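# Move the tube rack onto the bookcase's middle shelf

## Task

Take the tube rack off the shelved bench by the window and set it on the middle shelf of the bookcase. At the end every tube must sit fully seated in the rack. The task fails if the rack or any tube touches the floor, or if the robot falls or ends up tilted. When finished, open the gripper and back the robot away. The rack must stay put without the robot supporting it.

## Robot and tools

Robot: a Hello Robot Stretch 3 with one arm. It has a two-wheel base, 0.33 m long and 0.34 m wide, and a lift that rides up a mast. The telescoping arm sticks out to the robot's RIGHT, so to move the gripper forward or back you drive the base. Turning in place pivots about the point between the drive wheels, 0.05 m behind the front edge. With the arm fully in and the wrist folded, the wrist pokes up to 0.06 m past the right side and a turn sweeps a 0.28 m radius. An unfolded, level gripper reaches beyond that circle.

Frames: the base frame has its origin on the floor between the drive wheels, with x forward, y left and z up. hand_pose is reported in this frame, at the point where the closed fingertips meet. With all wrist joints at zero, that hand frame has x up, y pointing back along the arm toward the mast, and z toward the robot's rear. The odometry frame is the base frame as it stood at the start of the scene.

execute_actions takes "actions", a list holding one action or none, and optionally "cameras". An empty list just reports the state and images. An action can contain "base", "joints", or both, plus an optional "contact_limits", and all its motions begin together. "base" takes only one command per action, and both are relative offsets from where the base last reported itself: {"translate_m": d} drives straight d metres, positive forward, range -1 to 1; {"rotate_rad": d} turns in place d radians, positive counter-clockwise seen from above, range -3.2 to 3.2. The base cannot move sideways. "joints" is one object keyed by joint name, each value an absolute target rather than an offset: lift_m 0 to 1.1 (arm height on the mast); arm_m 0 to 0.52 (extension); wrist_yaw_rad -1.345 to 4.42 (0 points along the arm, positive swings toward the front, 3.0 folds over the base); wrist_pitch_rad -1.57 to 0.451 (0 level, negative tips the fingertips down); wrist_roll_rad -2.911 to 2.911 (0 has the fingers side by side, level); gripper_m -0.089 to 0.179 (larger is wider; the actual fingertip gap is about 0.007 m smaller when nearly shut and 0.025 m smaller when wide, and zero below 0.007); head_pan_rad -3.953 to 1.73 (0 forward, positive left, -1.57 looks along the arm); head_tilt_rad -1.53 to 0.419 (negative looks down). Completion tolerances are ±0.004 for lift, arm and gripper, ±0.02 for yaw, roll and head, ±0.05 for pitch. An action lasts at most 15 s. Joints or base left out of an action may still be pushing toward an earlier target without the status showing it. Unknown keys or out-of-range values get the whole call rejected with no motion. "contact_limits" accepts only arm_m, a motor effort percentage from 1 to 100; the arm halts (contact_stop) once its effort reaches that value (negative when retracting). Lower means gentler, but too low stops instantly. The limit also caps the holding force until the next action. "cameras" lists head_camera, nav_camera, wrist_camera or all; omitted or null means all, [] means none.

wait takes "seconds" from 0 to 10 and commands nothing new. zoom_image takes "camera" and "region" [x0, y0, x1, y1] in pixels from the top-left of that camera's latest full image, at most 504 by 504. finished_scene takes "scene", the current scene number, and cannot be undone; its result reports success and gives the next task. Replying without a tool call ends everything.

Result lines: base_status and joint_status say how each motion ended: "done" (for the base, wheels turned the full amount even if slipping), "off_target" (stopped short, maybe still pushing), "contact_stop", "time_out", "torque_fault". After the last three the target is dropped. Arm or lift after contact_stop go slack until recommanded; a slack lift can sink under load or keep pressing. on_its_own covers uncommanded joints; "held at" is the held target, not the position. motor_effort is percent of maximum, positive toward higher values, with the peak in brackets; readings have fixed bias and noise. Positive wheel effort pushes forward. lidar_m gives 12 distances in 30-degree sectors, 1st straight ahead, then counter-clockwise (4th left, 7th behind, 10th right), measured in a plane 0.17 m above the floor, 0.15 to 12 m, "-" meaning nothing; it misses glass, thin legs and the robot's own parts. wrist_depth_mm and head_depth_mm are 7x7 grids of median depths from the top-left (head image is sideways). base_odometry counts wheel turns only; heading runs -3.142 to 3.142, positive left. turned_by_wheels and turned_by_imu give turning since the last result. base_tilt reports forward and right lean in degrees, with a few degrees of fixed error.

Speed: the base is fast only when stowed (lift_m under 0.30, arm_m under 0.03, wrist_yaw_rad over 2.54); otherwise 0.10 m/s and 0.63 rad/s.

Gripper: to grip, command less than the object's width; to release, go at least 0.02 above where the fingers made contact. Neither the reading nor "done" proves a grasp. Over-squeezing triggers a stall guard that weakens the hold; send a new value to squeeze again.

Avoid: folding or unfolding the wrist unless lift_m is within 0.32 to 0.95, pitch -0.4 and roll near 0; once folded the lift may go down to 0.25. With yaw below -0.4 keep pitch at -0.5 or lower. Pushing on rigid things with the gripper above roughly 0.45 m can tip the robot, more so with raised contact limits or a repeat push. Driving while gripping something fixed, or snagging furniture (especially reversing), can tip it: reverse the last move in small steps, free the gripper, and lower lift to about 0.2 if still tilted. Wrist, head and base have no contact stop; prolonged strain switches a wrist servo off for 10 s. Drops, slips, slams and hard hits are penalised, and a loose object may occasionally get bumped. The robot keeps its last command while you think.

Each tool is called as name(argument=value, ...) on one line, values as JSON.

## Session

execute_actions(actions=[])

Scene clock: 0.00 s.
base_odometry: x=+0.000 y=+0.000 heading=+0.000 (m, m, rad; odometry frame)
turned_by_wheels: +0.000 (rad since the last result)
turned_by_imu: +0.000 (rad since the last result)
base_tilt: forward=+1.2 right=-1.0 (deg)
lidar_m: 2.20 1.83 1.87 1.68 2.03 1.43 1.26 1.20 1.23 1.67 2.51 2.02
head_depth_mm: 1862 2724 2936 3012 2928 2978 2450 / 1886 2676 2736 2733 2746 2764 2417 / 1884 2509 2544 2546 2575 2589 2397 / 1902 2357 2374 2367 2410 2414 2362 / 1931 2239 2260 2244 2251 2254 2235 / 1947 2128 2132 2108 2135 2127 2120 / 1952 1999 2002 2001 2024 2010 2021
base_status: not commanded
joint_positions: lift_m=+0.549 arm_m=-0.001 wrist_yaw_rad=+3.145 wrist_pitch_rad=-0.586 wrist_roll_rad=-0.011 gripper_m=+0.037 head_pan_rad=+0.003 head_tilt_rad=+0.005
joint_status: not commanded
motor_effort: left_wheel=+0 right_wheel=-1 lift_m=+24 arm_m=+0 wrist_yaw_rad=+0 wrist_pitch_rad=+6 wrist_roll_rad=+0 gripper_m=+0 head_pan_rad=+0 head_tilt_rad=+2 (%)
hand_pose: x=-0.0218 y=+0.0567 z=+0.5256 quat_wxyz=(+0.202, +0.673, +0.206, +0.681) (m; base frame)
wrist_depth_mm: - - - - - - - / - - - - - - - / - - - - - - - / 919 927 941 960 962 956 985 / 806 819 806 813 856 830 848 / 701 707 - 717 715 717 733 / 626 640 - - 648 640 645
pictures: head_camera (sideways: a quarter turn clockwise sets it upright), nav_camera (sideways: a quarter turn counterclockwise sets it upright), wrist_camera
camera_calibration (this result's frames):
head_camera: T_world_to_cam=[[0.0395942, -0.0394601, -0.998436, 1.31473], [-0.0116795, 0.999133, -0.0399508, 0.0589406], [0.999148, 0.0132431, 0.0390991, -0.0988456], [0, 0, 0, 1]] pos_world=[0.0473942, -0.00570133, 1.31889]
nav_camera: T_world_to_cam=[[0.00623806, 0.05062, 0.998699, -1.25793], [-0.000553703, -0.998718, 0.0506244, -0.0133139], [0.99998, -0.000868781, -0.00620203, -0.038522], [0, 0, 0, 1]] pos_world=[0.0463609, 0.0503461, 1.25673]
wrist_camera: T_world_to_cam=[[0.999647, -0.0139624, 0.0226148, 0.00286348], [0.00599658, -0.710462, -0.70371, 0.439129], [0.0258924, 0.703597, -0.710128, 0.494651], [0, 0, 0, 1]] pos_world=[-0.0183035, -0.0360097, 0.66022]
Images, in order (width x height): head_camera 896x504, nav_camera 672x504, wrist_camera 644x364.

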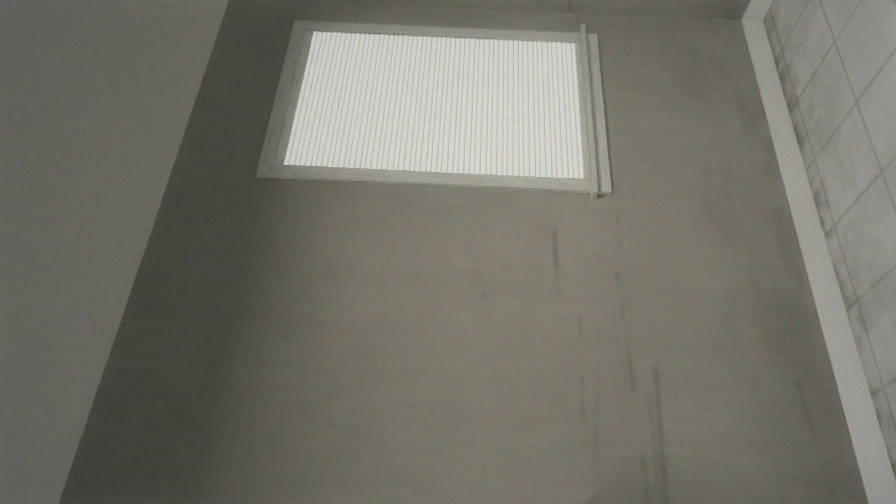

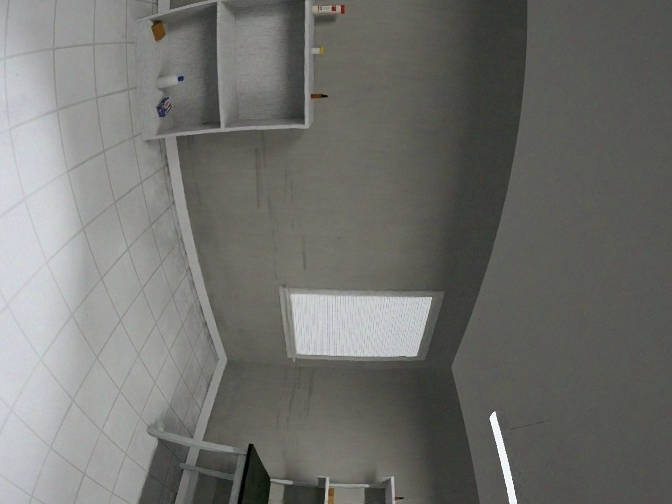

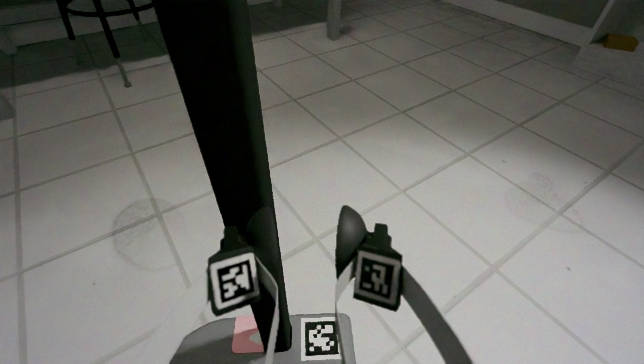

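execute_actions(actions=[{"joints":{"head_pan_rad":-0.95,"head_tilt_rad":-0.3}}], cameras=["head_camera","nav_camera"])

Scene clock: 3.03 s.
base_odometry: x=+0.000 y=+0.000 heading=+0.000 (m, m, rad; odometry frame)
turned_by_wheels: +0.000 (rad since the last result)
turned_by_imu: +0.000 (rad since the last result)
base_tilt: forward=+1.1 right=-1.0 (deg)
lidar_m: 2.19 1.83 1.87 1.68 2.03 1.44 1.26 1.20 1.24 1.67 2.50 2.02
head_depth_mm: 2224 2342 2435 2227 2652 2016 1614 / 2249 2360 2478 2176 2691 2044 1593 / 2239 2390 2467 2386 2656 2026 1593 / 2283 2366 2470 2339 2674 1999 1569 / 2302 2435 2543 2163 2707 1977 1579 / 2322 2428 2570 2254 2674 1973 1560 / 2332 2432 2569 2669 2439 1964 1543
base_status: not commanded
joint_positions: lift_m=+0.549 arm_m=-0.001 wrist_yaw_rad=+3.145 wrist_pitch_rad=-0.586 wrist_roll_rad=-0.011 gripper_m=+0.037 head_pan_rad=-0.943 head_tilt_rad=-0.296
joint_status: all done
motor_effort: left_wheel=+0(0) right_wheel=+0(0) lift_m=+25(25) arm_m=+0(0) wrist_yaw_rad=+0(0) wrist_pitch_rad=+5(6) wrist_roll_rad=+0(0) gripper_m=+0(0) head_pan_rad=-4(38) head_tilt_rad=-1(25) (%)
hand_pose: x=-0.0218 y=+0.0567 z=+0.5256 quat_wxyz=(+0.202, +0.673, +0.206, +0.681) (m; base frame)
wrist_depth_mm: - - - - - - - / - - - - - - - / - - - - - - - / 918 942 937 967 958 973 988 / 806 798 814 820 823 836 831 / 702 700 - 722 720 713 734 / 620 642 - - 646 641 641
pictures: head_camera (sideways: a quarter turn clockwise sets it upright), nav_camera (sideways: a quarter turn counterclockwise sets it upright)
camera_calibration (this result's frames):
head_camera: T_world_to_cam=[[-0.183596, 0.185476, -0.965345, 1.27262], [0.796784, 0.603212, -0.0356403, 0.0483823], [0.575697, -0.775715, -0.258532, 0.291176], [0, 0, 0, 1]] pos_world=[0.0274681, -0.0393549, 1.30552]
nav_camera: T_world_to_cam=[[0.218295, -0.214518, 0.952013, -1.19806], [-0.801424, -0.596048, 0.0494573, -0.00688951], [0.556837, -0.773762, -0.302034, 0.349261], [0, 0, 0, 1]] pos_world=[0.0615284, 0.00913321, 1.2464]
Images, in order (width x height): head_camera 896x504, nav_camera 672x504.

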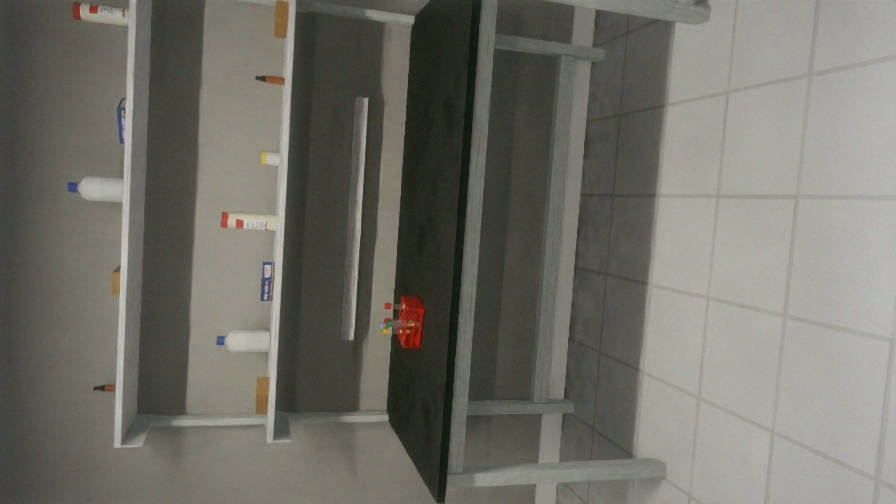

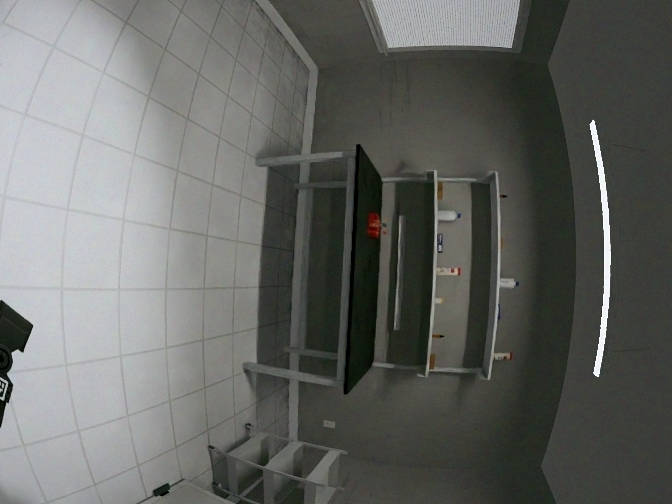

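execute_actions(actions=[{"base":{"rotate_rad":-1.08},"joints":{"lift_m":0.25,"head_pan_rad":0.3,"head_tilt_rad":-0.5}}], cameras=[])

execute_actions(actions=[{"base":{"translate_m":1.0}}], cameras=["head_camera","nav_camera"])

Scene clock: 13.03 s.
base_odometry: x=+0.000 y=+0.000 heading=-1.080 (m, m, rad; odometry frame)
turned_by_wheels: -1.080 (rad since the last result)
turned_by_imu: -1.066 (rad since the last result)
base_tilt: forward=+1.1 right=-1.0 (deg)
lidar_m: 1.96 2.03 2.22 1.83 1.88 1.68 1.43 1.43 1.27 1.20 1.23 1.61
head_depth_mm: 2127 2286 2029 2579 2077 1648 1351 / 2163 2322 2170 2655 2057 1622 1347 / 2223 2404 2101 2642 2030 1620 1344 / 2228 2488 2320 2728 2039 1613 1341 / 2300 2499 2298 2597 2008 1606 1327 / 2380 2577 2821 2580 2017 1589 1327 / 2436 2676 2894 2656 1989 1585 1321
base_status: done
joint_positions: lift_m=+0.250 arm_m=-0.001 wrist_yaw_rad=+3.145 wrist_pitch_rad=-0.587 wrist_roll_rad=-0.011 gripper_m=+0.037 head_pan_rad=+0.293 head_tilt_rad=-0.494
joint_status: all done
motor_effort: left_wheel=+3(8) right_wheel=-3(7) lift_m=+20(22) arm_m=+0(0) wrist_yaw_rad=+0(0) wrist_pitch_rad=+6(6) wrist_roll_rad=+0(0) gripper_m=+0(0) head_pan_rad=+3(40) head_tilt_rad=-3(21) (%)
hand_pose: x=-0.0218 y=+0.0565 z=+0.2270 quat_wxyz=(+0.203, +0.673, +0.207, +0.681) (m; base frame)
wrist_depth_mm: 970 - - - - - - / 748 762 - 750 780 798 808 / 595 599 - 611 625 639 640 / 506 527 - 542 522 521 535 / - - - - 446 449 456 / - - - - 401 395 393 / - - - - - 352 351
pictures: none
No camera images: the call's "cameras" was empty. Leave "cameras" out to get every camera's image.

Scene clock: 18.13 s.
base_odometry: x=+0.472 y=-0.882 heading=-1.080 (m, m, rad; odometry frame)
turned_by_wheels: +0.000 (rad since the last result)
turned_by_imu: +0.001 (rad since the last result)
base_tilt: forward=+1.1 right=-1.0 (deg)
lidar_m: 1.51 1.54 1.21 2.16 2.21 2.58 2.40 1.73 1.27 1.14 1.12 1.02
head_depth_mm: 1316 1410 1489 1173 973 1634 1360 / 1333 1444 1546 1163 988 1624 1351 / 1357 1482 1550 1151 1815 1613 1341 / 1394 1526 1609 1148 1845 1615 1331 / 1407 1567 1623 1138 1877 1595 1327 / 1458 1601 1677 1119 1929 1592 1333 / 1468 1615 1699 1114 1985 1584 1317
base_status: done
joint_positions: lift_m=+0.250 arm_m=-0.001 wrist_yaw_rad=+3.145 wrist_pitch_rad=-0.587 wrist_roll_rad=-0.011 gripper_m=+0.037 head_pan_rad=+0.293 head_tilt_rad=-0.495
joint_status: not commanded
motor_effort: left_wheel=+2(15) right_wheel=-3(6) lift_m=+21(20) arm_m=+0(0) wrist_yaw_rad=+0(0) wrist_pitch_rad=+6(6) wrist_roll_rad=+0(0) gripper_m=+1(0) head_pan_rad=+3(3) head_tilt_rad=-2(3) (%)
hand_pose: x=-0.0218 y=+0.0565 z=+0.2270 quat_wxyz=(+0.203, +0.673, +0.207, +0.681) (m; base frame)
wrist_depth_mm: 981 976 - - - - - / 752 754 - 765 789 770 809 / 606 608 - 615 622 641 647 / 499 523 - 543 527 525 527 / - - - - 451 455 463 / - - - - 401 393 401 / - - - - - 352 351
pictures: head_camera (sideways: a quarter turn clockwise sets it upright), nav_camera (sideways: a quarter turn counterclockwise sets it upright)
camera_calibration (this result's frames):
head_camera: T_world_to_cam=[[-0.413267, -0.166037, -0.895345, 1.18265], [-0.314082, 0.94889, -0.030995, 0.0491022], [0.85473, 0.268402, -0.444294, 0.531225], [0, 0, 0, 1]] pos_world=[0.0501165, 0.00718827, 1.29642]
nav_camera: T_world_to_cam=[[0.448752, 0.188248, 0.873604, -1.09715], [0.308566, -0.950079, 0.0462235, -0.00943799], [0.838694, 0.248821, -0.484437, 0.584909], [0, 0, 0, 1]] pos_world=[0.00470168, 0.052032, 1.24226]
Images, in order (width x height): head_camera 896x504, nav_camera 672x504.

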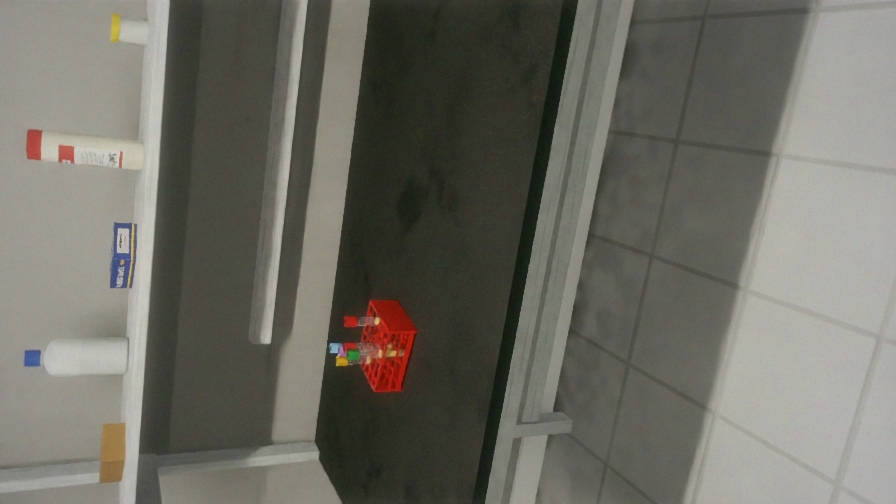

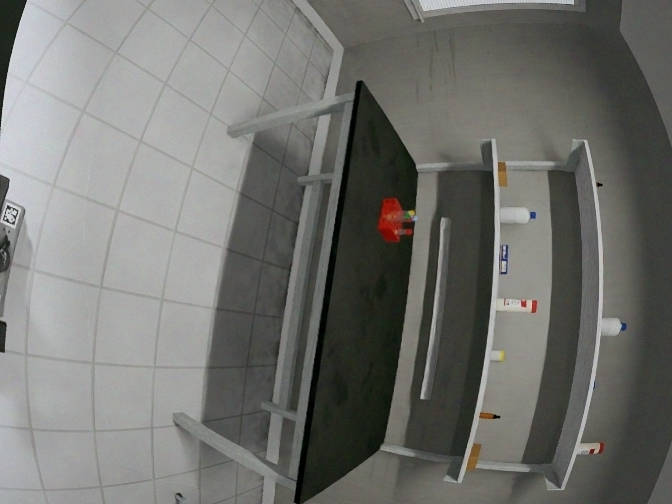

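execute_actions(actions=[{"base":{"rotate_rad":0.322}}], cameras=[])

execute_actions(actions=[{"base":{"translate_m":0.63}}], cameras=[])

execute_actions(actions=[{"base":{"rotate_rad":1.2},"joints":{"lift_m":0.9,"wrist_pitch_rad":-0.4,"head_pan_rad":-1.0,"head_tilt_rad":-0.75}}], cameras=[])

execute_actions(actions=[{"joints":{"wrist_yaw_rad":1.57,"gripper_m":0.175}}], cameras=[])

execute_actions(actions=[{"joints":{"wrist_pitch_rad":-0.7,"arm_m":0.4,"lift_m":1.0}}])

Scene clock: 30.97 s.
base_odometry: x=+0.472 y=-0.882 heading=-0.758 (m, m, rad; odometry frame)
turned_by_wheels: +0.322 (rad since the last result)
turned_by_imu: +0.317 (rad since the last result)
base_tilt: forward=+1.1 right=-1.0 (deg)
lidar_m: 1.51 1.21 2.16 2.00 2.46 2.58 2.40 1.32 1.14 1.13 1.01 1.51
head_depth_mm: 1377 1467 1551 1173 975 1632 1357 / 1429 1544 1616 1162 1848 1630 1346 / 1513 1629 1694 1154 1898 1617 1345 / 1626 1746 1775 1166 2023 1614 1336 / 1733 1858 1996 1259 2019 1598 1340 / 1838 2002 2205 1322 1800 1564 1329 / 1977 2169 2385 2531 1974 1585 1315
base_status: done
joint_positions: lift_m=+0.250 arm_m=-0.001 wrist_yaw_rad=+3.145 wrist_pitch_rad=-0.587 wrist_roll_rad=-0.011 gripper_m=+0.037 head_pan_rad=+0.293 head_tilt_rad=-0.495
joint_status: not commanded
motor_effort: left_wheel=-3(10) right_wheel=+3(10) lift_m=+20(20) arm_m=+0(0) wrist_yaw_rad=+1(0) wrist_pitch_rad=+6(6) wrist_roll_rad=+0(0) gripper_m=+0(0) head_pan_rad=+2(3) head_tilt_rad=-2(2) (%)
hand_pose: x=-0.0218 y=+0.0565 z=+0.2270 quat_wxyz=(+0.203, +0.673, +0.207, +0.681) (m; base frame)
wrist_depth_mm: 973 - - - - - - / 733 757 - 777 774 787 802 / 600 613 - 612 625 643 641 / 508 529 - 550 521 525 528 / - - - - 452 452 461 / - - - - 399 393 394 / - - - - - 352 353
pictures: none
No camera images: the call's "cameras" was empty. Leave "cameras" out to get every camera's image.

Scene clock: 34.70 s.
base_odometry: x=+0.929 y=-1.315 heading=-0.758 (m, m, rad; odometry frame)
turned_by_wheels: +0.000 (rad since the last result)
turned_by_imu: +0.001 (rad since the last result)
base_tilt: forward=+1.1 right=-1.1 (deg)
lidar_m: 0.90 1.05 0.73 2.00 2.31 3.09 3.31 1.51 1.21 0.74 1.04 0.90
head_depth_mm: 854 773 963 1030 863 680 562 / 889 919 1008 1089 854 676 560 / 794 834 1084 1126 795 672 557 / 998 1054 1162 1143 751 667 553 / 1030 1053 1228 1130 835 665 552 / 1137 970 1361 1124 831 661 548 / 1223 1336 1464 1590 825 656 558
base_status: done
joint_positions: lift_m=+0.250 arm_m=-0.001 wrist_yaw_rad=+3.145 wrist_pitch_rad=-0.587 wrist_roll_rad=-0.011 gripper_m=+0.037 head_pan_rad=+0.293 head_tilt_rad=-0.495
joint_status: not commanded
motor_effort: left_wheel=-3(10) right_wheel=+3(11) lift_m=+20(20) arm_m=+0(0) wrist_yaw_rad=+1(0) wrist_pitch_rad=+6(6) wrist_roll_rad=+0(0) gripper_m=+0(0) head_pan_rad=+3(3) head_tilt_rad=-2(2) (%)
hand_pose: x=-0.0218 y=+0.0565 z=+0.2270 quat_wxyz=(+0.203, +0.673, +0.207, +0.681) (m; base frame)
wrist_depth_mm: 977 1000 - - - - 989 / 755 761 - 768 795 717 805 / 599 596 - 621 640 640 642 / 501 526 - 546 513 530 532 / - - - - 449 454 453 / - - - - 399 396 396 / - - - - - 350 353
pictures: none
No camera images: the call's "cameras" was empty. Leave "cameras" out to get every camera's image.

Scene clock: 41.43 s.
base_odometry: x=+0.929 y=-1.315 heading=+0.442 (m, m, rad; odometry frame)
turned_by_wheels: +1.200 (rad since the last result)
turned_by_imu: +1.181 (rad since the last result)
base_tilt: forward=+1.1 right=-1.0 (deg)
lidar_m: 0.73 2.03 2.43 3.01 2.09 1.41 1.21 0.74 0.97 0.90 0.91 0.74
head_depth_mm: 855 909 992 797 656 584 - / 892 957 1008 789 653 581 - / 932 1032 999 765 648 553 816 / 981 1095 991 733 646 550 1132 / 1029 1151 984 757 643 550 1172 / 1059 1188 973 773 641 572 1168 / 1148 1323 970 771 638 1276 1161
base_status: done
joint_positions: lift_m=+0.900 arm_m=-0.001 wrist_yaw_rad=+3.145 wrist_pitch_rad=-0.424 wrist_roll_rad=-0.011 gripper_m=+0.037 head_pan_rad=-0.993 head_tilt_rad=-0.741
joint_status: all done
motor_effort: left_wheel=-3(12) right_wheel=+2(11) lift_m=+29(35) arm_m=+0(0) wrist_yaw_rad=+0(0) wrist_pitch_rad=+13(14) wrist_roll_rad=+0(0) gripper_m=+0(0) head_pan_rad=-4(39) head_tilt_rad=-4(25) (%)
hand_pose: x=-0.0219 y=+0.0801 z=+0.9112 quat_wxyz=(+0.147, +0.687, +0.151, +0.696) (m; base frame)
wrist_depth_mm: - - - - - - - / - - - - - - - / - - - - - - - / - - - - - - - / - - - - - - - / - - - - - - - / - - - - - - -
pictures: none
No camera images: the call's "cameras" was empty. Leave "cameras" out to get every camera's image.

Scene clock: 43.30 s.
base_odometry: x=+0.929 y=-1.315 heading=+0.442 (m, m, rad; odometry frame)
turned_by_wheels: +0.000 (rad since the last result)
turned_by_imu: +0.000 (rad since the last result)
base_tilt: forward=+1.1 right=-1.0 (deg)
lidar_m: 0.73 2.02 2.43 3.02 2.09 1.41 1.21 0.74 0.97 0.90 0.92 0.73
head_depth_mm: 853 910 993 797 656 558 504 / 895 953 1003 789 652 557 - / 934 1030 995 765 649 - - / 982 1099 989 736 661 575 - / 1031 1151 979 755 645 555 1168 / 1054 1193 973 774 639 572 1167 / 1152 1319 966 769 636 1279 1178
base_status: not commanded
joint_positions: lift_m=+0.900 arm_m=-0.001 wrist_yaw_rad=+1.572 wrist_pitch_rad=-0.424 wrist_roll_rad=-0.011 gripper_m=+0.175 head_pan_rad=-0.993 head_tilt_rad=-0.741
joint_status: all done
motor_effort: left_wheel=-3(3) right_wheel=+3(2) lift_m=+29(28) arm_m=+0(0) wrist_yaw_rad=-2(5) wrist_pitch_rad=+13(13) wrist_roll_rad=+0(0) gripper_m=+0(98) head_pan_rad=-4(4) head_tilt_rad=-4(5) (%)
hand_pose: x=+0.2023 y=-0.1434 z=+0.9112 quat_wxyz=(+0.596, +0.592, -0.380, +0.387) (m; base frame)
wrist_depth_mm: - - - - - - 847 / - - - - - - 790 / - - - 647 606 610 611 / - - - 786 470 472 412 / - - - 943 382 393 364 / - - - - 316 - 325 / - - - - 277 274 280
pictures: none
No camera images: the call's "cameras" was empty. Leave "cameras" out to get every camera's image.

Scene clock: 47.47 s.
base_odometry: x=+0.929 y=-1.315 heading=+0.442 (m, m, rad; odometry frame)
turned_by_wheels: +0.000 (rad since the last result)
turned_by_imu: +0.000 (rad since the last result)
base_tilt: forward=+1.1 right=-1.0 (deg)
lidar_m: 0.73 2.03 2.43 3.02 2.10 1.41 1.21 0.74 0.97 0.90 0.92 0.73
head_depth_mm: 853 909 993 773 655 558 486 / 891 951 1001 769 651 555 485 / 930 1036 995 764 651 552 501 / 980 1096 987 738 647 551 1134 / 1032 1161 981 754 644 550 1170 / 1055 1187 976 772 642 571 1166 / 1152 1321 969 768 637 1275 1165
base_status: not commanded
joint_positions: lift_m=+1.000 arm_m=+0.400 wrist_yaw_rad=+1.571 wrist_pitch_rad=-0.708 wrist_roll_rad=-0.011 gripper_m=+0.175 head_pan_rad=-0.993 head_tilt_rad=-0.741
joint_status: all done
motor_effort: left_wheel=-3(3) right_wheel=+2(3) lift_m=+29(26) arm_m=+3(3) wrist_yaw_rad=-1(3) wrist_pitch_rad=+4(12) wrist_roll_rad=+0(0) gripper_m=-1(0) head_pan_rad=-4(4) head_tilt_rad=-4(4) (%)
hand_pose: x=+0.1576 y=-0.5448 z=+0.9535 quat_wxyz=(+0.644, +0.641, -0.292, +0.299) (m; base frame)
wrist_depth_mm: - - 703 718 714 617 397 / - 571 585 579 586 579 463 / - 481 471 446 500 509 468 / 436 425 406 413 438 436 445 / 375 380 379 383 386 398 393 / - 342 340 342 343 - 352 / 298 306 308 307 314 314 318
pictures: head_camera (sideways: a quarter turn clockwise sets it upright), nav_camera (sideways: a quarter turn counterclockwise sets it upright), wrist_camera
camera_calibration (this result's frames):
head_camera: T_world_to_cam=[[-0.387196, 0.521581, -0.760284, 1.00639], [0.818859, 0.57351, -0.0235795, 0.0325283], [0.423732, -0.631696, -0.649162, 0.800394], [0, 0, 0, 1]] pos_world=[0.0238802, -0.0379621, 1.28549]
nav_camera: T_world_to_cam=[[0.41492, -0.543946, 0.729359, -0.908895], [-0.819431, -0.5718, 0.0397195, 0.00592418], [0.395442, -0.61414, -0.682977, 0.845902], [0, 0, 0, 1]] pos_world=[0.0474678, 0.0284993, 1.24041]
wrist_camera: T_world_to_cam=[[-0.014249, -0.999598, 0.0245215, -0.573588], [-0.791105, -0.00372812, -0.61167, 0.734739], [0.611515, -0.0281147, -0.790733, 0.802999], [0, 0, 0, 1]] pos_world=[0.0820366, -0.548042, 1.09844]
Images, in order (width x height): head_camera 896x504, nav_camera 672x504, wrist_camera 644x364.

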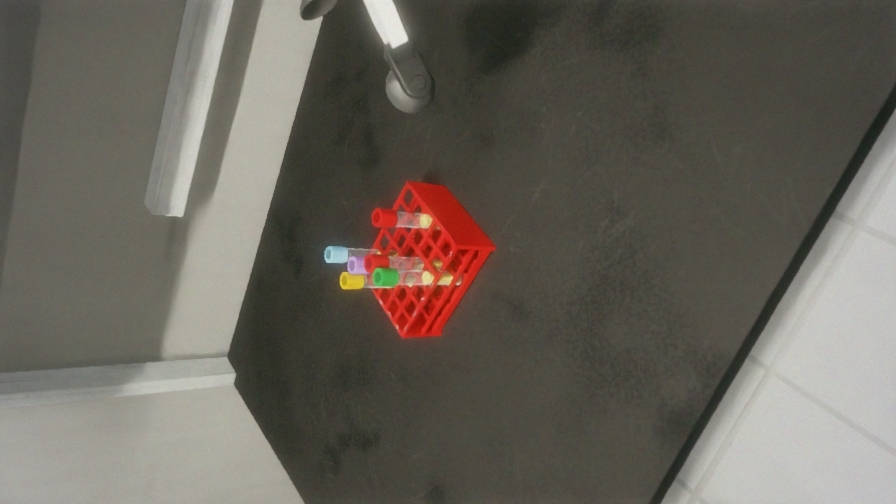

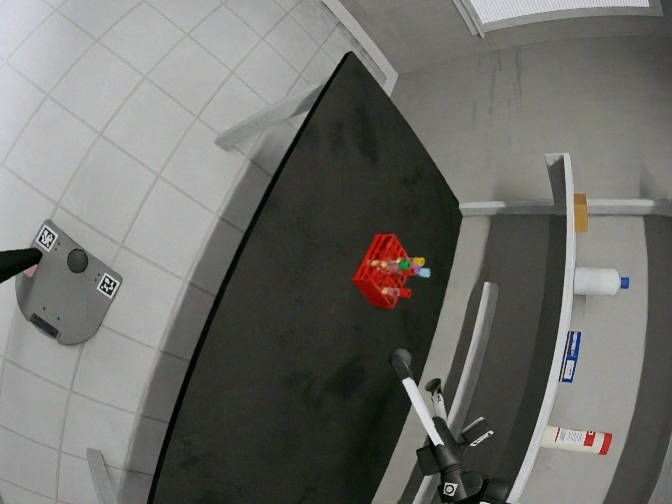

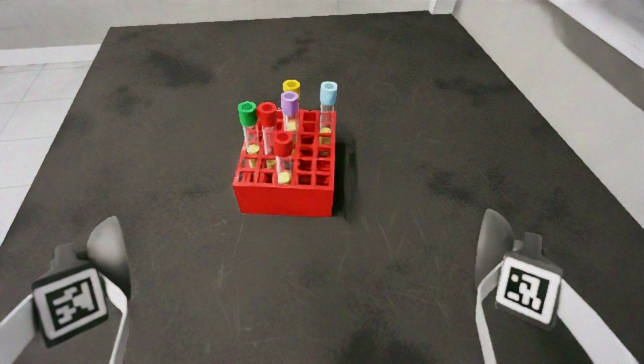

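execute_actions(actions=[{"joints":{"wrist_pitch_rad":-0.2,"arm_m":0.368,"lift_m":0.82}}], cameras=[])

execute_actions(actions=[{"joints":{"lift_m":0.732,"head_pan_rad":-1.15,"head_tilt_rad":-0.7}}], cameras=["wrist_camera"])

Scene clock: 54.00 s.
base_odometry: x=+0.929 y=-1.315 heading=+0.442 (m, m, rad; odometry frame)
turned_by_wheels: +0.000 (rad since the last result)
turned_by_imu: +0.000 (rad since the last result)
base_tilt: forward=+1.1 right=-1.0 (deg)
lidar_m: 0.73 2.03 2.42 3.03 2.10 1.41 1.20 0.74 0.97 0.90 0.92 0.73
head_depth_mm: 854 908 999 819 657 559 485 / 892 950 1001 813 653 555 485 / 932 1034 991 784 650 553 501 / 981 1094 990 735 646 551 1129 / 1032 1152 979 754 643 550 1169 / 1062 1188 980 772 639 572 1171 / 1148 1320 966 765 637 1281 1163
base_status: not commanded
joint_positions: lift_m=+0.820 arm_m=+0.368 wrist_yaw_rad=+1.571 wrist_pitch_rad=-0.226 wrist_roll_rad=-0.011 gripper_m=+0.175 head_pan_rad=-0.993 head_tilt_rad=-0.741
joint_status: all done
motor_effort: left_wheel=-3(4) right_wheel=+2(3) lift_m=+20(28) arm_m=-3(4) wrist_yaw_rad=-1(1) wrist_pitch_rad=+14(14) wrist_roll_rad=+0(0) gripper_m=+0(0) head_pan_rad=-4(4) head_tilt_rad=-5(4) (%)
hand_pose: x=+0.2229 y=-0.5134 z=+0.8779 quat_wxyz=(+0.556, +0.551, -0.437, +0.443) (m; base frame)
wrist_depth_mm: - - - - - 645 476 / - - - - - 657 432 / - - - - 774 656 490 / - 514 511 369 514 502 470 / 394 372 354 291 374 398 377 / - 294 281 266 291 - 297 / 235 242 243 242 244 244 244
pictures: none
No camera images: the call's "cameras" was empty. Leave "cameras" out to get every camera's image.

Scene clock: 55.63 s.
base_odometry: x=+0.929 y=-1.315 heading=+0.442 (m, m, rad; odometry frame)
turned_by_wheels: +0.000 (rad since the last result)
turned_by_imu: +0.000 (rad since the last result)
base_tilt: forward=+1.1 right=-1.0 (deg)
lidar_m: 0.73 2.03 2.42 3.01 2.09 1.41 1.20 0.74 0.97 0.90 0.92 0.73
head_depth_mm: 830 893 992 833 644 570 494 / 853 915 1025 856 641 569 491 / 881 951 1044 848 669 565 490 / 908 981 1051 817 651 565 507 / 939 1036 1048 736 665 563 516 / 974 1093 1033 761 659 557 1143 / 1005 1108 1030 803 658 558 1178
base_status: not commanded
joint_positions: lift_m=+0.732 arm_m=+0.368 wrist_yaw_rad=+1.571 wrist_pitch_rad=-0.226 wrist_roll_rad=-0.011 gripper_m=+0.175 head_pan_rad=-1.143 head_tilt_rad=-0.705
joint_status: all done
motor_effort: left_wheel=-3(3) right_wheel=+3(3) lift_m=+20(20) arm_m=-3(2) wrist_yaw_rad=-1(1) wrist_pitch_rad=+14(14) wrist_roll_rad=+0(0) gripper_m=+0(0) head_pan_rad=-4(17) head_tilt_rad=+3(8) (%)
hand_pose: x=+0.2230 y=-0.5134 z=+0.7901 quat_wxyz=(+0.556, +0.551, -0.437, +0.443) (m; base frame)
wrist_depth_mm: - - - - - 657 468 / - - - - 980 677 474 / - 457 413 275 464 460 444 / 292 292 255 227 272 294 294 / 214 215 215 216 214 228 215 / - 169 169 169 169 - 170 / 135 140 140 140 140 140 140
pictures: wrist_camera
camera_calibration (this result's frames):
wrist_camera: T_world_to_cam=[[-0.0236376, -0.999604, 0.015242, -0.527826], [-0.416972, -0.00399896, -0.908911, 0.837937], [0.908612, -0.0278399, -0.416712, 0.273045], [0, 0, 0, 1]] pos_world=[0.0888278, -0.516664, 0.883436]
Images, in order (width x height): wrist_camera 644x364.

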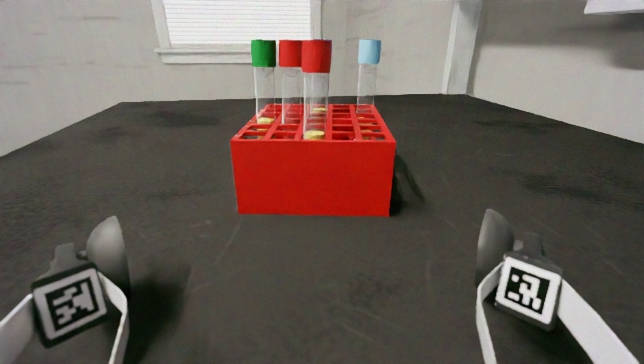

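execute_actions(actions=[{"base":{"translate_m":0.12},"joints":{"arm_m":0.375}}], cameras=["wrist_camera"])

Scene clock: 61.13 s.
base_odometry: x=+1.038 y=-1.264 heading=+0.442 (m, m, rad; odometry frame)
turned_by_wheels: +0.000 (rad since the last result)
turned_by_imu: +0.000 (rad since the last result)
base_tilt: forward=+1.1 right=-1.0 (deg)
lidar_m: 1.88 1.91 2.07 3.06 2.28 1.54 1.32 0.85 0.96 0.89 0.90 0.61
head_depth_mm: 818 882 987 847 645 571 493 / 839 904 1011 855 654 570 491 / 868 933 1027 810 654 566 491 / 894 980 1051 723 650 564 497 / 929 1041 1040 812 664 561 506 / 959 1063 1035 806 659 559 1120 / 952 1114 1036 803 657 556 1158
base_status: done
joint_positions: lift_m=+0.732 arm_m=+0.375 wrist_yaw_rad=+1.571 wrist_pitch_rad=-0.226 wrist_roll_rad=-0.011 gripper_m=+0.175 head_pan_rad=-1.143 head_tilt_rad=-0.705
joint_status: all done
motor_effort: left_wheel=-3(4) right_wheel=+2(8) lift_m=+20(20) arm_m=+3(4) wrist_yaw_rad=+0(1) wrist_pitch_rad=+14(14) wrist_roll_rad=+0(0) gripper_m=+0(1) head_pan_rad=-3(3) head_tilt_rad=+3(3) (%)
hand_pose: x=+0.2230 y=-0.5197 z=+0.7901 quat_wxyz=(+0.556, +0.551, -0.437, +0.443) (m; base frame)
wrist_depth_mm: - - - - 915 588 459 / - - 131 89 876 604 458 / - 461 461 224 457 464 430 / 291 292 165 165 191 294 294 / 215 214 126 112 123 227 215 / - 114 111 110 108 - 169 / 135 136 122 120 118 140 141
pictures: wrist_camera
camera_calibration (this result's frames):
wrist_camera: T_world_to_cam=[[-0.0236372, -0.999604, 0.0152419, -0.534155], [-0.416972, -0.00399906, -0.908911, 0.837912], [0.908612, -0.0278396, -0.416712, 0.272869], [0, 0, 0, 1]] pos_world=[0.0888278, -0.522996, 0.883436]
Images, in order (width x height): wrist_camera 644x364.

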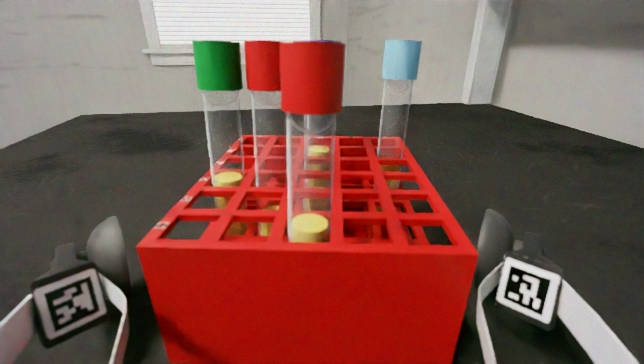

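execute_actions(actions=[{"base":{"translate_m":0.07}}], cameras=["wrist_camera","head_camera"])

Scene clock: 65.40 s.
base_odometry: x=+1.101 y=-1.234 heading=+0.442 (m, m, rad; odometry frame)
turned_by_wheels: +0.000 (rad since the last result)
turned_by_imu: +0.000 (rad since the last result)
base_tilt: forward=+1.1 right=-1.0 (deg)
lidar_m: 1.81 1.84 2.03 3.04 2.40 1.61 1.40 0.92 0.95 0.88 0.90 0.55
head_depth_mm: 809 873 984 847 644 571 494 / 834 901 1002 857 656 568 492 / 860 932 1025 808 653 566 489 / 889 984 1047 725 649 564 489 / 919 1030 1046 812 663 562 506 / 920 1034 1037 808 660 559 514 / 982 1111 1247 802 657 557 1136
base_status: done
joint_positions: lift_m=+0.732 arm_m=+0.375 wrist_yaw_rad=+1.570 wrist_pitch_rad=-0.226 wrist_roll_rad=-0.011 gripper_m=+0.175 head_pan_rad=-1.143 head_tilt_rad=-0.705
joint_status: not commanded
motor_effort: left_wheel=-4(5) right_wheel=+3(9) lift_m=+21(20) arm_m=+3(3) wrist_yaw_rad=+0(2) wrist_pitch_rad=+14(14) wrist_roll_rad=+0(0) gripper_m=+0(0) head_pan_rad=-3(4) head_tilt_rad=+3(2) (%)
hand_pose: x=+0.2230 y=-0.5199 z=+0.7901 quat_wxyz=(+0.556, +0.550, -0.437, +0.443) (m; base frame)
wrist_depth_mm: - - - - 975 547 446 / - - 119 77 858 565 453 / - 462 462 417 467 463 422 / 291 292 153 165 213 293 292 / 215 204 145 126 126 227 216 / - 97 97 95 93 93 169 / 135 109 105 102 100 135 140
pictures: head_camera (sideways: a quarter turn clockwise sets it upright), wrist_camera
camera_calibration (this result's frames):
head_camera: T_world_to_cam=[[-0.293488, 0.548204, -0.783159, 1.03563], [0.895631, 0.444107, -0.0247662, 0.0336062], [0.334229, -0.70869, -0.621329, 0.764734], [0, 0, 0, 1]] pos_world=[0.0182502, -0.0407026, 1.28705]
wrist_camera: T_world_to_cam=[[-0.0243741, -0.999587, 0.0152423, -0.534181], [-0.416974, -0.00369198, -0.908911, 0.838071], [0.908591, -0.0285096, -0.416712, 0.27252], [0, 0, 0, 1]] pos_world=[0.0888252, -0.523097, 0.883436]
Images, in order (width x height): head_camera 896x504, wrist_camera 644x364.

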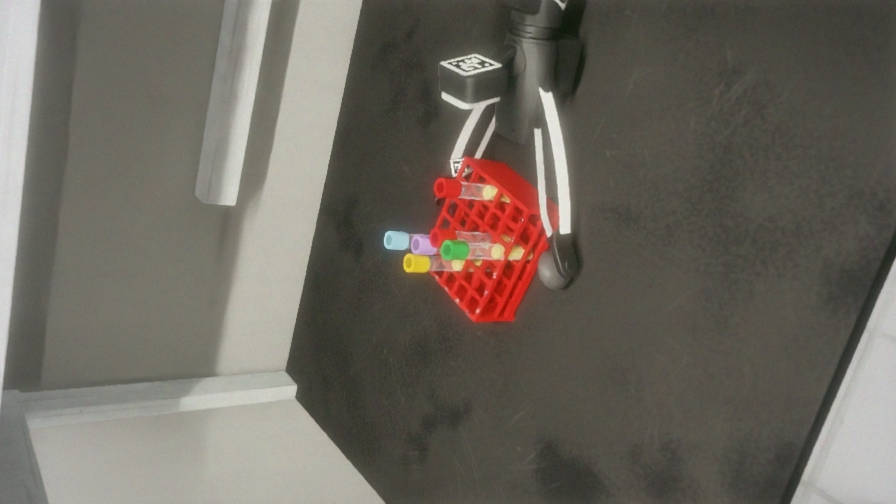

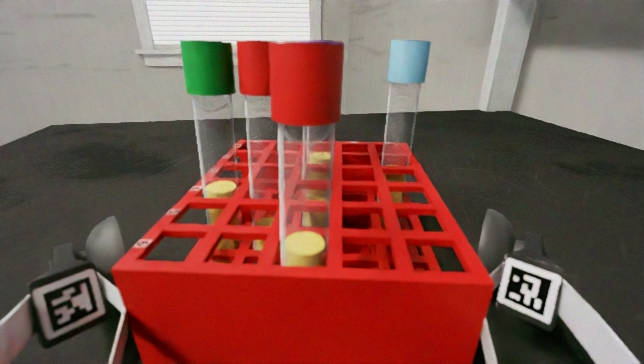

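Similar depth to the successful grasp, with a little more to go.

execute_actions(actions=[{"base":{"translate_m":0.015}}], cameras=[])

execute_actions(actions=[{"joints":{"gripper_m":0.085}}], cameras=[])

execute_actions(actions=[{"joints":{"lift_m":0.79}}], cameras=["wrist_camera","head_camera"])

Scene clock: 70.33 s.
base_odometry: x=+1.114 y=-1.227 heading=+0.442 (m, m, rad; odometry frame)
turned_by_wheels: +0.000 (rad since the last result)
turned_by_imu: +0.000 (rad since the last result)
base_tilt: forward=+1.1 right=-1.0 (deg)
lidar_m: 1.80 1.82 2.01 3.06 2.43 1.62 1.41 0.93 0.95 0.88 0.89 0.53
head_depth_mm: 808 872 980 847 644 571 495 / 833 900 997 856 655 570 493 / 858 932 1019 810 654 566 490 / 884 990 1048 726 649 563 489 / 918 1021 1043 816 662 560 497 / 913 1038 1041 808 662 560 514 / 982 1110 1249 801 658 556 1134
base_status: done
joint_positions: lift_m=+0.732 arm_m=+0.375 wrist_yaw_rad=+1.570 wrist_pitch_rad=-0.226 wrist_roll_rad=-0.011 gripper_m=+0.175 head_pan_rad=-1.143 head_tilt_rad=-0.705
joint_status: not commanded
motor_effort: left_wheel=-4(5) right_wheel=+3(10) lift_m=+20(20) arm_m=+3(3) wrist_yaw_rad=+0(1) wrist_pitch_rad=+14(14) wrist_roll_rad=+0(0) gripper_m=+0(1) head_pan_rad=-4(3) head_tilt_rad=+3(3) (%)
hand_pose: x=+0.2230 y=-0.5199 z=+0.7901 quat_wxyz=(+0.556, +0.550, -0.437, +0.443) (m; base frame)
wrist_depth_mm: - - - - 968 536 448 / - - 119 76 861 552 445 / - 465 468 411 461 453 423 / 293 290 154 165 185 293 293 / 214 203 145 119 125 227 215 / - 97 97 94 93 93 170 / 135 109 104 101 99 136 140
pictures: none
No camera images: the call's "cameras" was empty. Leave "cameras" out to get every camera's image.

Scene clock: 71.73 s.
base_odometry: x=+1.114 y=-1.227 heading=+0.442 (m, m, rad; odometry frame)
turned_by_wheels: +0.000 (rad since the last result)
turned_by_imu: +0.000 (rad since the last result)
base_tilt: forward=+1.1 right=-1.0 (deg)
lidar_m: 1.80 1.82 2.01 3.04 2.42 1.62 1.41 0.93 0.95 0.88 0.89 0.53
head_depth_mm: 808 872 977 845 642 571 494 / 832 899 995 855 657 570 492 / 859 931 1020 824 662 566 491 / 889 990 1050 711 649 565 489 / 917 1028 1044 810 663 562 498 / 910 1032 1038 805 659 559 515 / 985 1108 1251 800 657 559 1136
base_status: not commanded
joint_positions: lift_m=+0.732 arm_m=+0.375 wrist_yaw_rad=+1.570 wrist_pitch_rad=-0.225 wrist_roll_rad=-0.011 gripper_m=+0.086 head_pan_rad=-1.143 head_tilt_rad=-0.705
joint_status: all done
motor_effort: left_wheel=-3(4) right_wheel=+3(3) lift_m=+20(20) arm_m=+3(4) wrist_yaw_rad=-1(0) wrist_pitch_rad=+14(14) wrist_roll_rad=+0(0) gripper_m=-30(100) head_pan_rad=-3(4) head_tilt_rad=+3(3) (%)
hand_pose: x=+0.2230 y=-0.5200 z=+0.7902 quat_wxyz=(+0.556, +0.550, -0.437, +0.443) (m; base frame)
wrist_depth_mm: - - - - 991 524 444 / - - 142 147 933 554 450 / - 461 458 462 464 466 420 / 293 292 163 174 180 294 292 / 214 126 116 119 119 228 216 / 176 128 120 109 100 177 171 / - 135 131 119 110 140 140
pictures: none
No camera images: the call's "cameras" was empty. Leave "cameras" out to get every camera's image.

Scene clock: 73.10 s.
base_odometry: x=+1.114 y=-1.227 heading=+0.442 (m, m, rad; odometry frame)
turned_by_wheels: +0.000 (rad since the last result)
turned_by_imu: +0.000 (rad since the last result)
base_tilt: forward=+1.1 right=-1.0 (deg)
lidar_m: 1.80 1.82 2.01 3.04 2.43 1.63 1.41 0.93 0.95 0.88 0.89 0.53
head_depth_mm: 808 869 977 889 670 571 494 / 831 899 997 882 673 569 492 / 858 930 1025 748 669 567 490 / 888 990 1051 667 664 564 487 / 918 1026 1047 809 663 561 496 / 916 1034 1040 806 662 559 514 / 984 1112 1253 802 658 556 1135
base_status: not commanded
joint_positions: lift_m=+0.790 arm_m=+0.375 wrist_yaw_rad=+1.570 wrist_pitch_rad=-0.226 wrist_roll_rad=-0.011 gripper_m=+0.093 head_pan_rad=-1.143 head_tilt_rad=-0.705
joint_status: all done
on_its_own: gripper_m is held at +0.092, not at your +0.085, by its stall guard, which is not easing now
motor_effort: left_wheel=-3(3) right_wheel=+2(3) lift_m=+30(31) arm_m=+3(3) wrist_yaw_rad=+0(0) wrist_pitch_rad=+14(14) wrist_roll_rad=+0(0) gripper_m=-25(30) head_pan_rad=-4(4) head_tilt_rad=+3(3) (%)
hand_pose: x=+0.2230 y=-0.5199 z=+0.8476 quat_wxyz=(+0.556, +0.551, -0.437, +0.443) (m; base frame)
wrist_depth_mm: - - - - 998 536 448 / - - - - - 561 450 / - - - 186 913 579 457 / 446 434 431 432 434 433 422 / 321 303 124 117 162 337 318 / 250 130 121 112 104 261 250 / 203 193 119 109 103 207 206
pictures: head_camera (sideways: a quarter turn clockwise sets it upright), wrist_camera
camera_calibration (this result's frames):
head_camera: T_world_to_cam=[[-0.293486, 0.5482, -0.783162, 1.03564], [0.895632, 0.444106, -0.0247664, 0.0336064], [0.33423, -0.708694, -0.621324, 0.764728], [0, 0, 0, 1]] pos_world=[0.0182502, -0.0407027, 1.28705]
wrist_camera: T_world_to_cam=[[-0.0244233, -0.999587, 0.0151721, -0.534996], [-0.417269, -0.0035985, -0.908776, 0.890265], [0.908455, -0.0285261, -0.417008, 0.29675], [0, 0, 0, 1]] pos_world=[0.0888291, -0.523106, 0.940916]
Images, in order (width x height): head_camera 896x504, wrist_camera 644x364.

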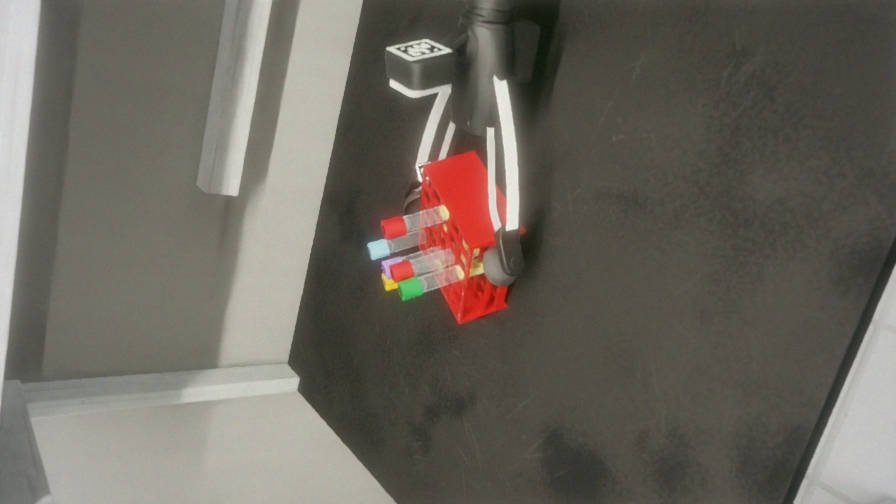

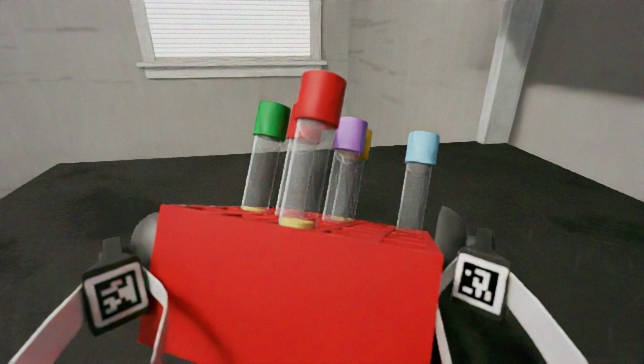

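execute_actions(actions=[{"joints":{"lift_m":0.735}}], cameras=[])

execute_actions(actions=[{"joints":{"gripper_m":0.175,"wrist_pitch_rad":-0.2,"wrist_roll_rad":0}}], cameras=["wrist_camera"])

execute_actions(actions=[{"base":{"translate_m":0.045},"joints":{"lift_m":0.73}}], cameras=["wrist_camera","head_camera"])

Scene clock: 78.47 s.
base_odometry: x=+1.114 y=-1.227 heading=+0.442 (m, m, rad; odometry frame)
turned_by_wheels: +0.000 (rad since the last result)
turned_by_imu: +0.000 (rad since the last result)
base_tilt: forward=+1.1 right=-1.0 (deg)
lidar_m: 1.80 1.83 2.01 3.05 2.42 1.62 1.41 0.93 0.95 0.88 0.89 0.53
head_depth_mm: 809 871 976 847 643 571 495 / 833 900 1000 854 656 569 492 / 858 927 1022 836 668 565 491 / 888 989 1051 726 651 564 488 / 917 1028 1043 810 664 560 497 / 913 1035 1040 806 661 559 514 / 983 1107 1255 802 658 558 1138
base_status: not commanded
joint_positions: lift_m=+0.735 arm_m=+0.375 wrist_yaw_rad=+1.570 wrist_pitch_rad=-0.226 wrist_roll_rad=-0.011 gripper_m=+0.096 head_pan_rad=-1.143 head_tilt_rad=-0.705
joint_status: all done
on_its_own: gripper_m is held at +0.095, not at your +0.085, by its stall guard, which is not easing now
motor_effort: left_wheel=-3(3) right_wheel=+3(3) lift_m=+21(28) arm_m=+3(4) wrist_yaw_rad=+0(1) wrist_pitch_rad=+14(14) wrist_roll_rad=+0(0) gripper_m=-24(25) head_pan_rad=-4(3) head_tilt_rad=+3(2) (%)
hand_pose: x=+0.2230 y=-0.5199 z=+0.7930 quat_wxyz=(+0.556, +0.551, -0.437, +0.443) (m; base frame)
wrist_depth_mm: - - - - 954 536 443 / - - 142 148 918 555 456 / - 471 471 469 471 472 423 / 301 299 169 172 188 303 299 / 219 127 116 119 119 233 220 / 180 128 120 108 100 181 174 / - 138 132 118 109 143 143
pictures: none
No camera images: the call's "cameras" was empty. Leave "cameras" out to get every camera's image.

Scene clock: 79.77 s.
base_odometry: x=+1.114 y=-1.227 heading=+0.442 (m, m, rad; odometry frame)
turned_by_wheels: +0.000 (rad since the last result)
turned_by_imu: +0.000 (rad since the last result)
base_tilt: forward=+1.1 right=-1.0 (deg)
lidar_m: 1.80 1.83 2.01 3.05 2.42 1.63 1.41 0.93 0.95 0.88 0.89 0.53
head_depth_mm: 808 871 979 847 645 572 495 / 832 900 998 857 658 569 492 / 859 932 1017 808 654 566 491 / 885 987 1050 727 649 562 488 / 917 1026 1044 809 663 560 497 / 915 1035 1040 805 660 559 514 / 986 1114 1252 804 657 555 1137
base_status: not commanded
joint_positions: lift_m=+0.735 arm_m=+0.375 wrist_yaw_rad=+1.570 wrist_pitch_rad=-0.226 wrist_roll_rad=-0.002 gripper_m=+0.175 head_pan_rad=-1.143 head_tilt_rad=-0.705
joint_status: all done
motor_effort: left_wheel=-3(3) right_wheel=+2(2) lift_m=+21(20) arm_m=+3(3) wrist_yaw_rad=+0(1) wrist_pitch_rad=+14(14) wrist_roll_rad=+1(2) gripper_m=+1(99) head_pan_rad=-4(3) head_tilt_rad=+3(2) (%)
hand_pose: x=+0.2230 y=-0.5200 z=+0.7930 quat_wxyz=(+0.554, +0.553, -0.440, +0.441) (m; base frame)
wrist_depth_mm: - - - - 958 526 442 / - - 139 145 947 553 448 / - 483 424 231 473 462 423 / 306 304 192 173 185 297 295 / 223 136 125 124 149 231 217 / - 131 119 107 101 - 172 / 140 139 131 118 109 143 143
pictures: wrist_camera
camera_calibration (this result's frames):
wrist_camera: T_world_to_cam=[[-0.0265282, -0.99963, 0.00608088, -0.526515], [-0.417258, 0.00554503, -0.908771, 0.845439], [0.908401, -0.0266454, -0.417251, 0.275185], [0, 0, 0, 1]] pos_world=[0.0888206, -0.523675, 0.886334]
Images, in order (width x height): wrist_camera 644x364.

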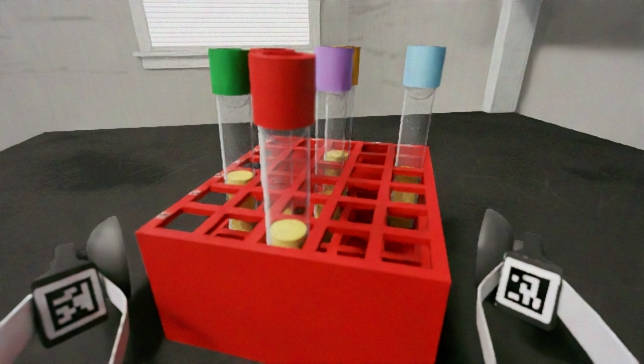

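Scene clock: 81.33 s.
base_odometry: x=+1.155 y=-1.208 heading=+0.441 (m, m, rad; odometry frame)
turned_by_wheels: +0.000 (rad since the last result)
turned_by_imu: +0.000 (rad since the last result)
base_tilt: forward=+1.1 right=-1.0 (deg)
lidar_m: 1.75 1.78 1.99 3.04 2.50 1.67 1.46 0.98 0.94 0.88 0.89 0.49
head_depth_mm: 803 865 976 847 642 571 494 / 827 895 992 856 647 569 492 / 857 939 1023 741 654 566 490 / 880 985 1051 727 649 563 488 / 911 1012 1047 812 665 561 496 / 886 1052 1134 809 660 558 513 / 966 1108 1266 802 657 558 1117
base_status: done
joint_positions: lift_m=+0.730 arm_m=+0.375 wrist_yaw_rad=+1.570 wrist_pitch_rad=-0.226 wrist_roll_rad=-0.002 gripper_m=+0.175 head_pan_rad=-1.143 head_tilt_rad=-0.705
joint_status: all done
motor_effort: left_wheel=-4(6) right_wheel=+3(9) lift_m=+20(22) arm_m=+3(3) wrist_yaw_rad=+1(0) wrist_pitch_rad=+14(14) wrist_roll_rad=+1(1) gripper_m=-1(0) head_pan_rad=-3(3) head_tilt_rad=+3(3) (%)
hand_pose: x=+0.2230 y=-0.5199 z=+0.7881 quat_wxyz=(+0.554, +0.553, -0.440, +0.441) (m; base frame)
wrist_depth_mm: - - - - 900 478 437 / - - 114 62 909 495 445 / - - 406 189 452 442 413 / 291 292 252 169 159 264 282 / 213 202 122 121 142 139 209 / - 97 89 91 114 89 166 / 134 113 92 77 72 106 136
pictures: head_camera (sideways: a quarter turn clockwise sets it upright), wrist_camera
camera_calibration (this result's frames):
head_camera: T_world_to_cam=[[-0.293436, 0.548144, -0.78322, 1.03571], [0.895649, 0.444072, -0.0247694, 0.0336102], [0.334229, -0.708758, -0.621251, 0.764633], [0, 0, 0, 1]] pos_world=[0.0182493, -0.0407044, 1.28705]
wrist_camera: T_world_to_cam=[[-0.0261362, -0.99964, 0.00607989, -0.52648], [-0.417157, 0.00537932, -0.908818, 0.840882], [0.908458, -0.0262893, -0.417148, 0.273209], [0, 0, 0, 1]] pos_world=[0.0888207, -0.523632, 0.881379]
Images, in order (width x height): head_camera 896x504, wrist_camera 644x364.

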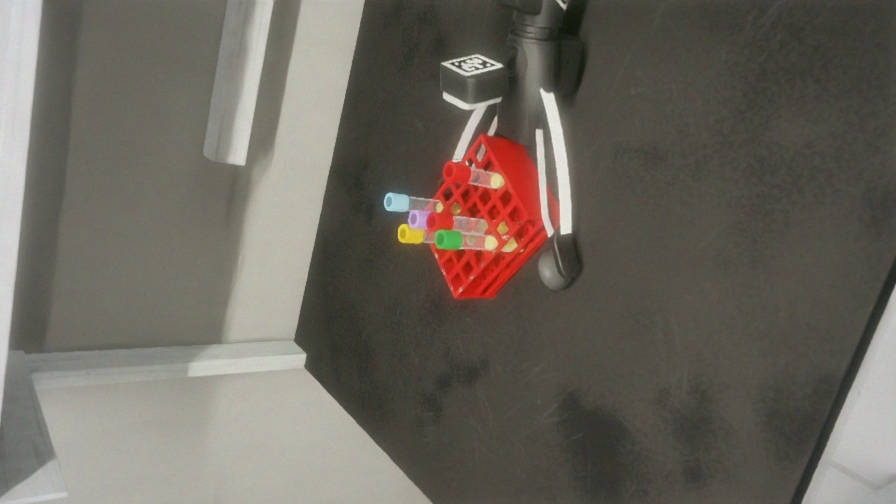

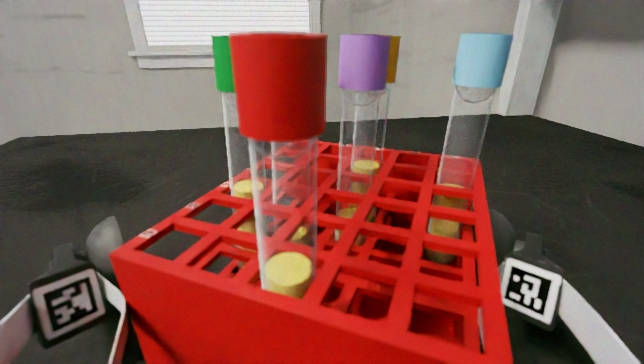

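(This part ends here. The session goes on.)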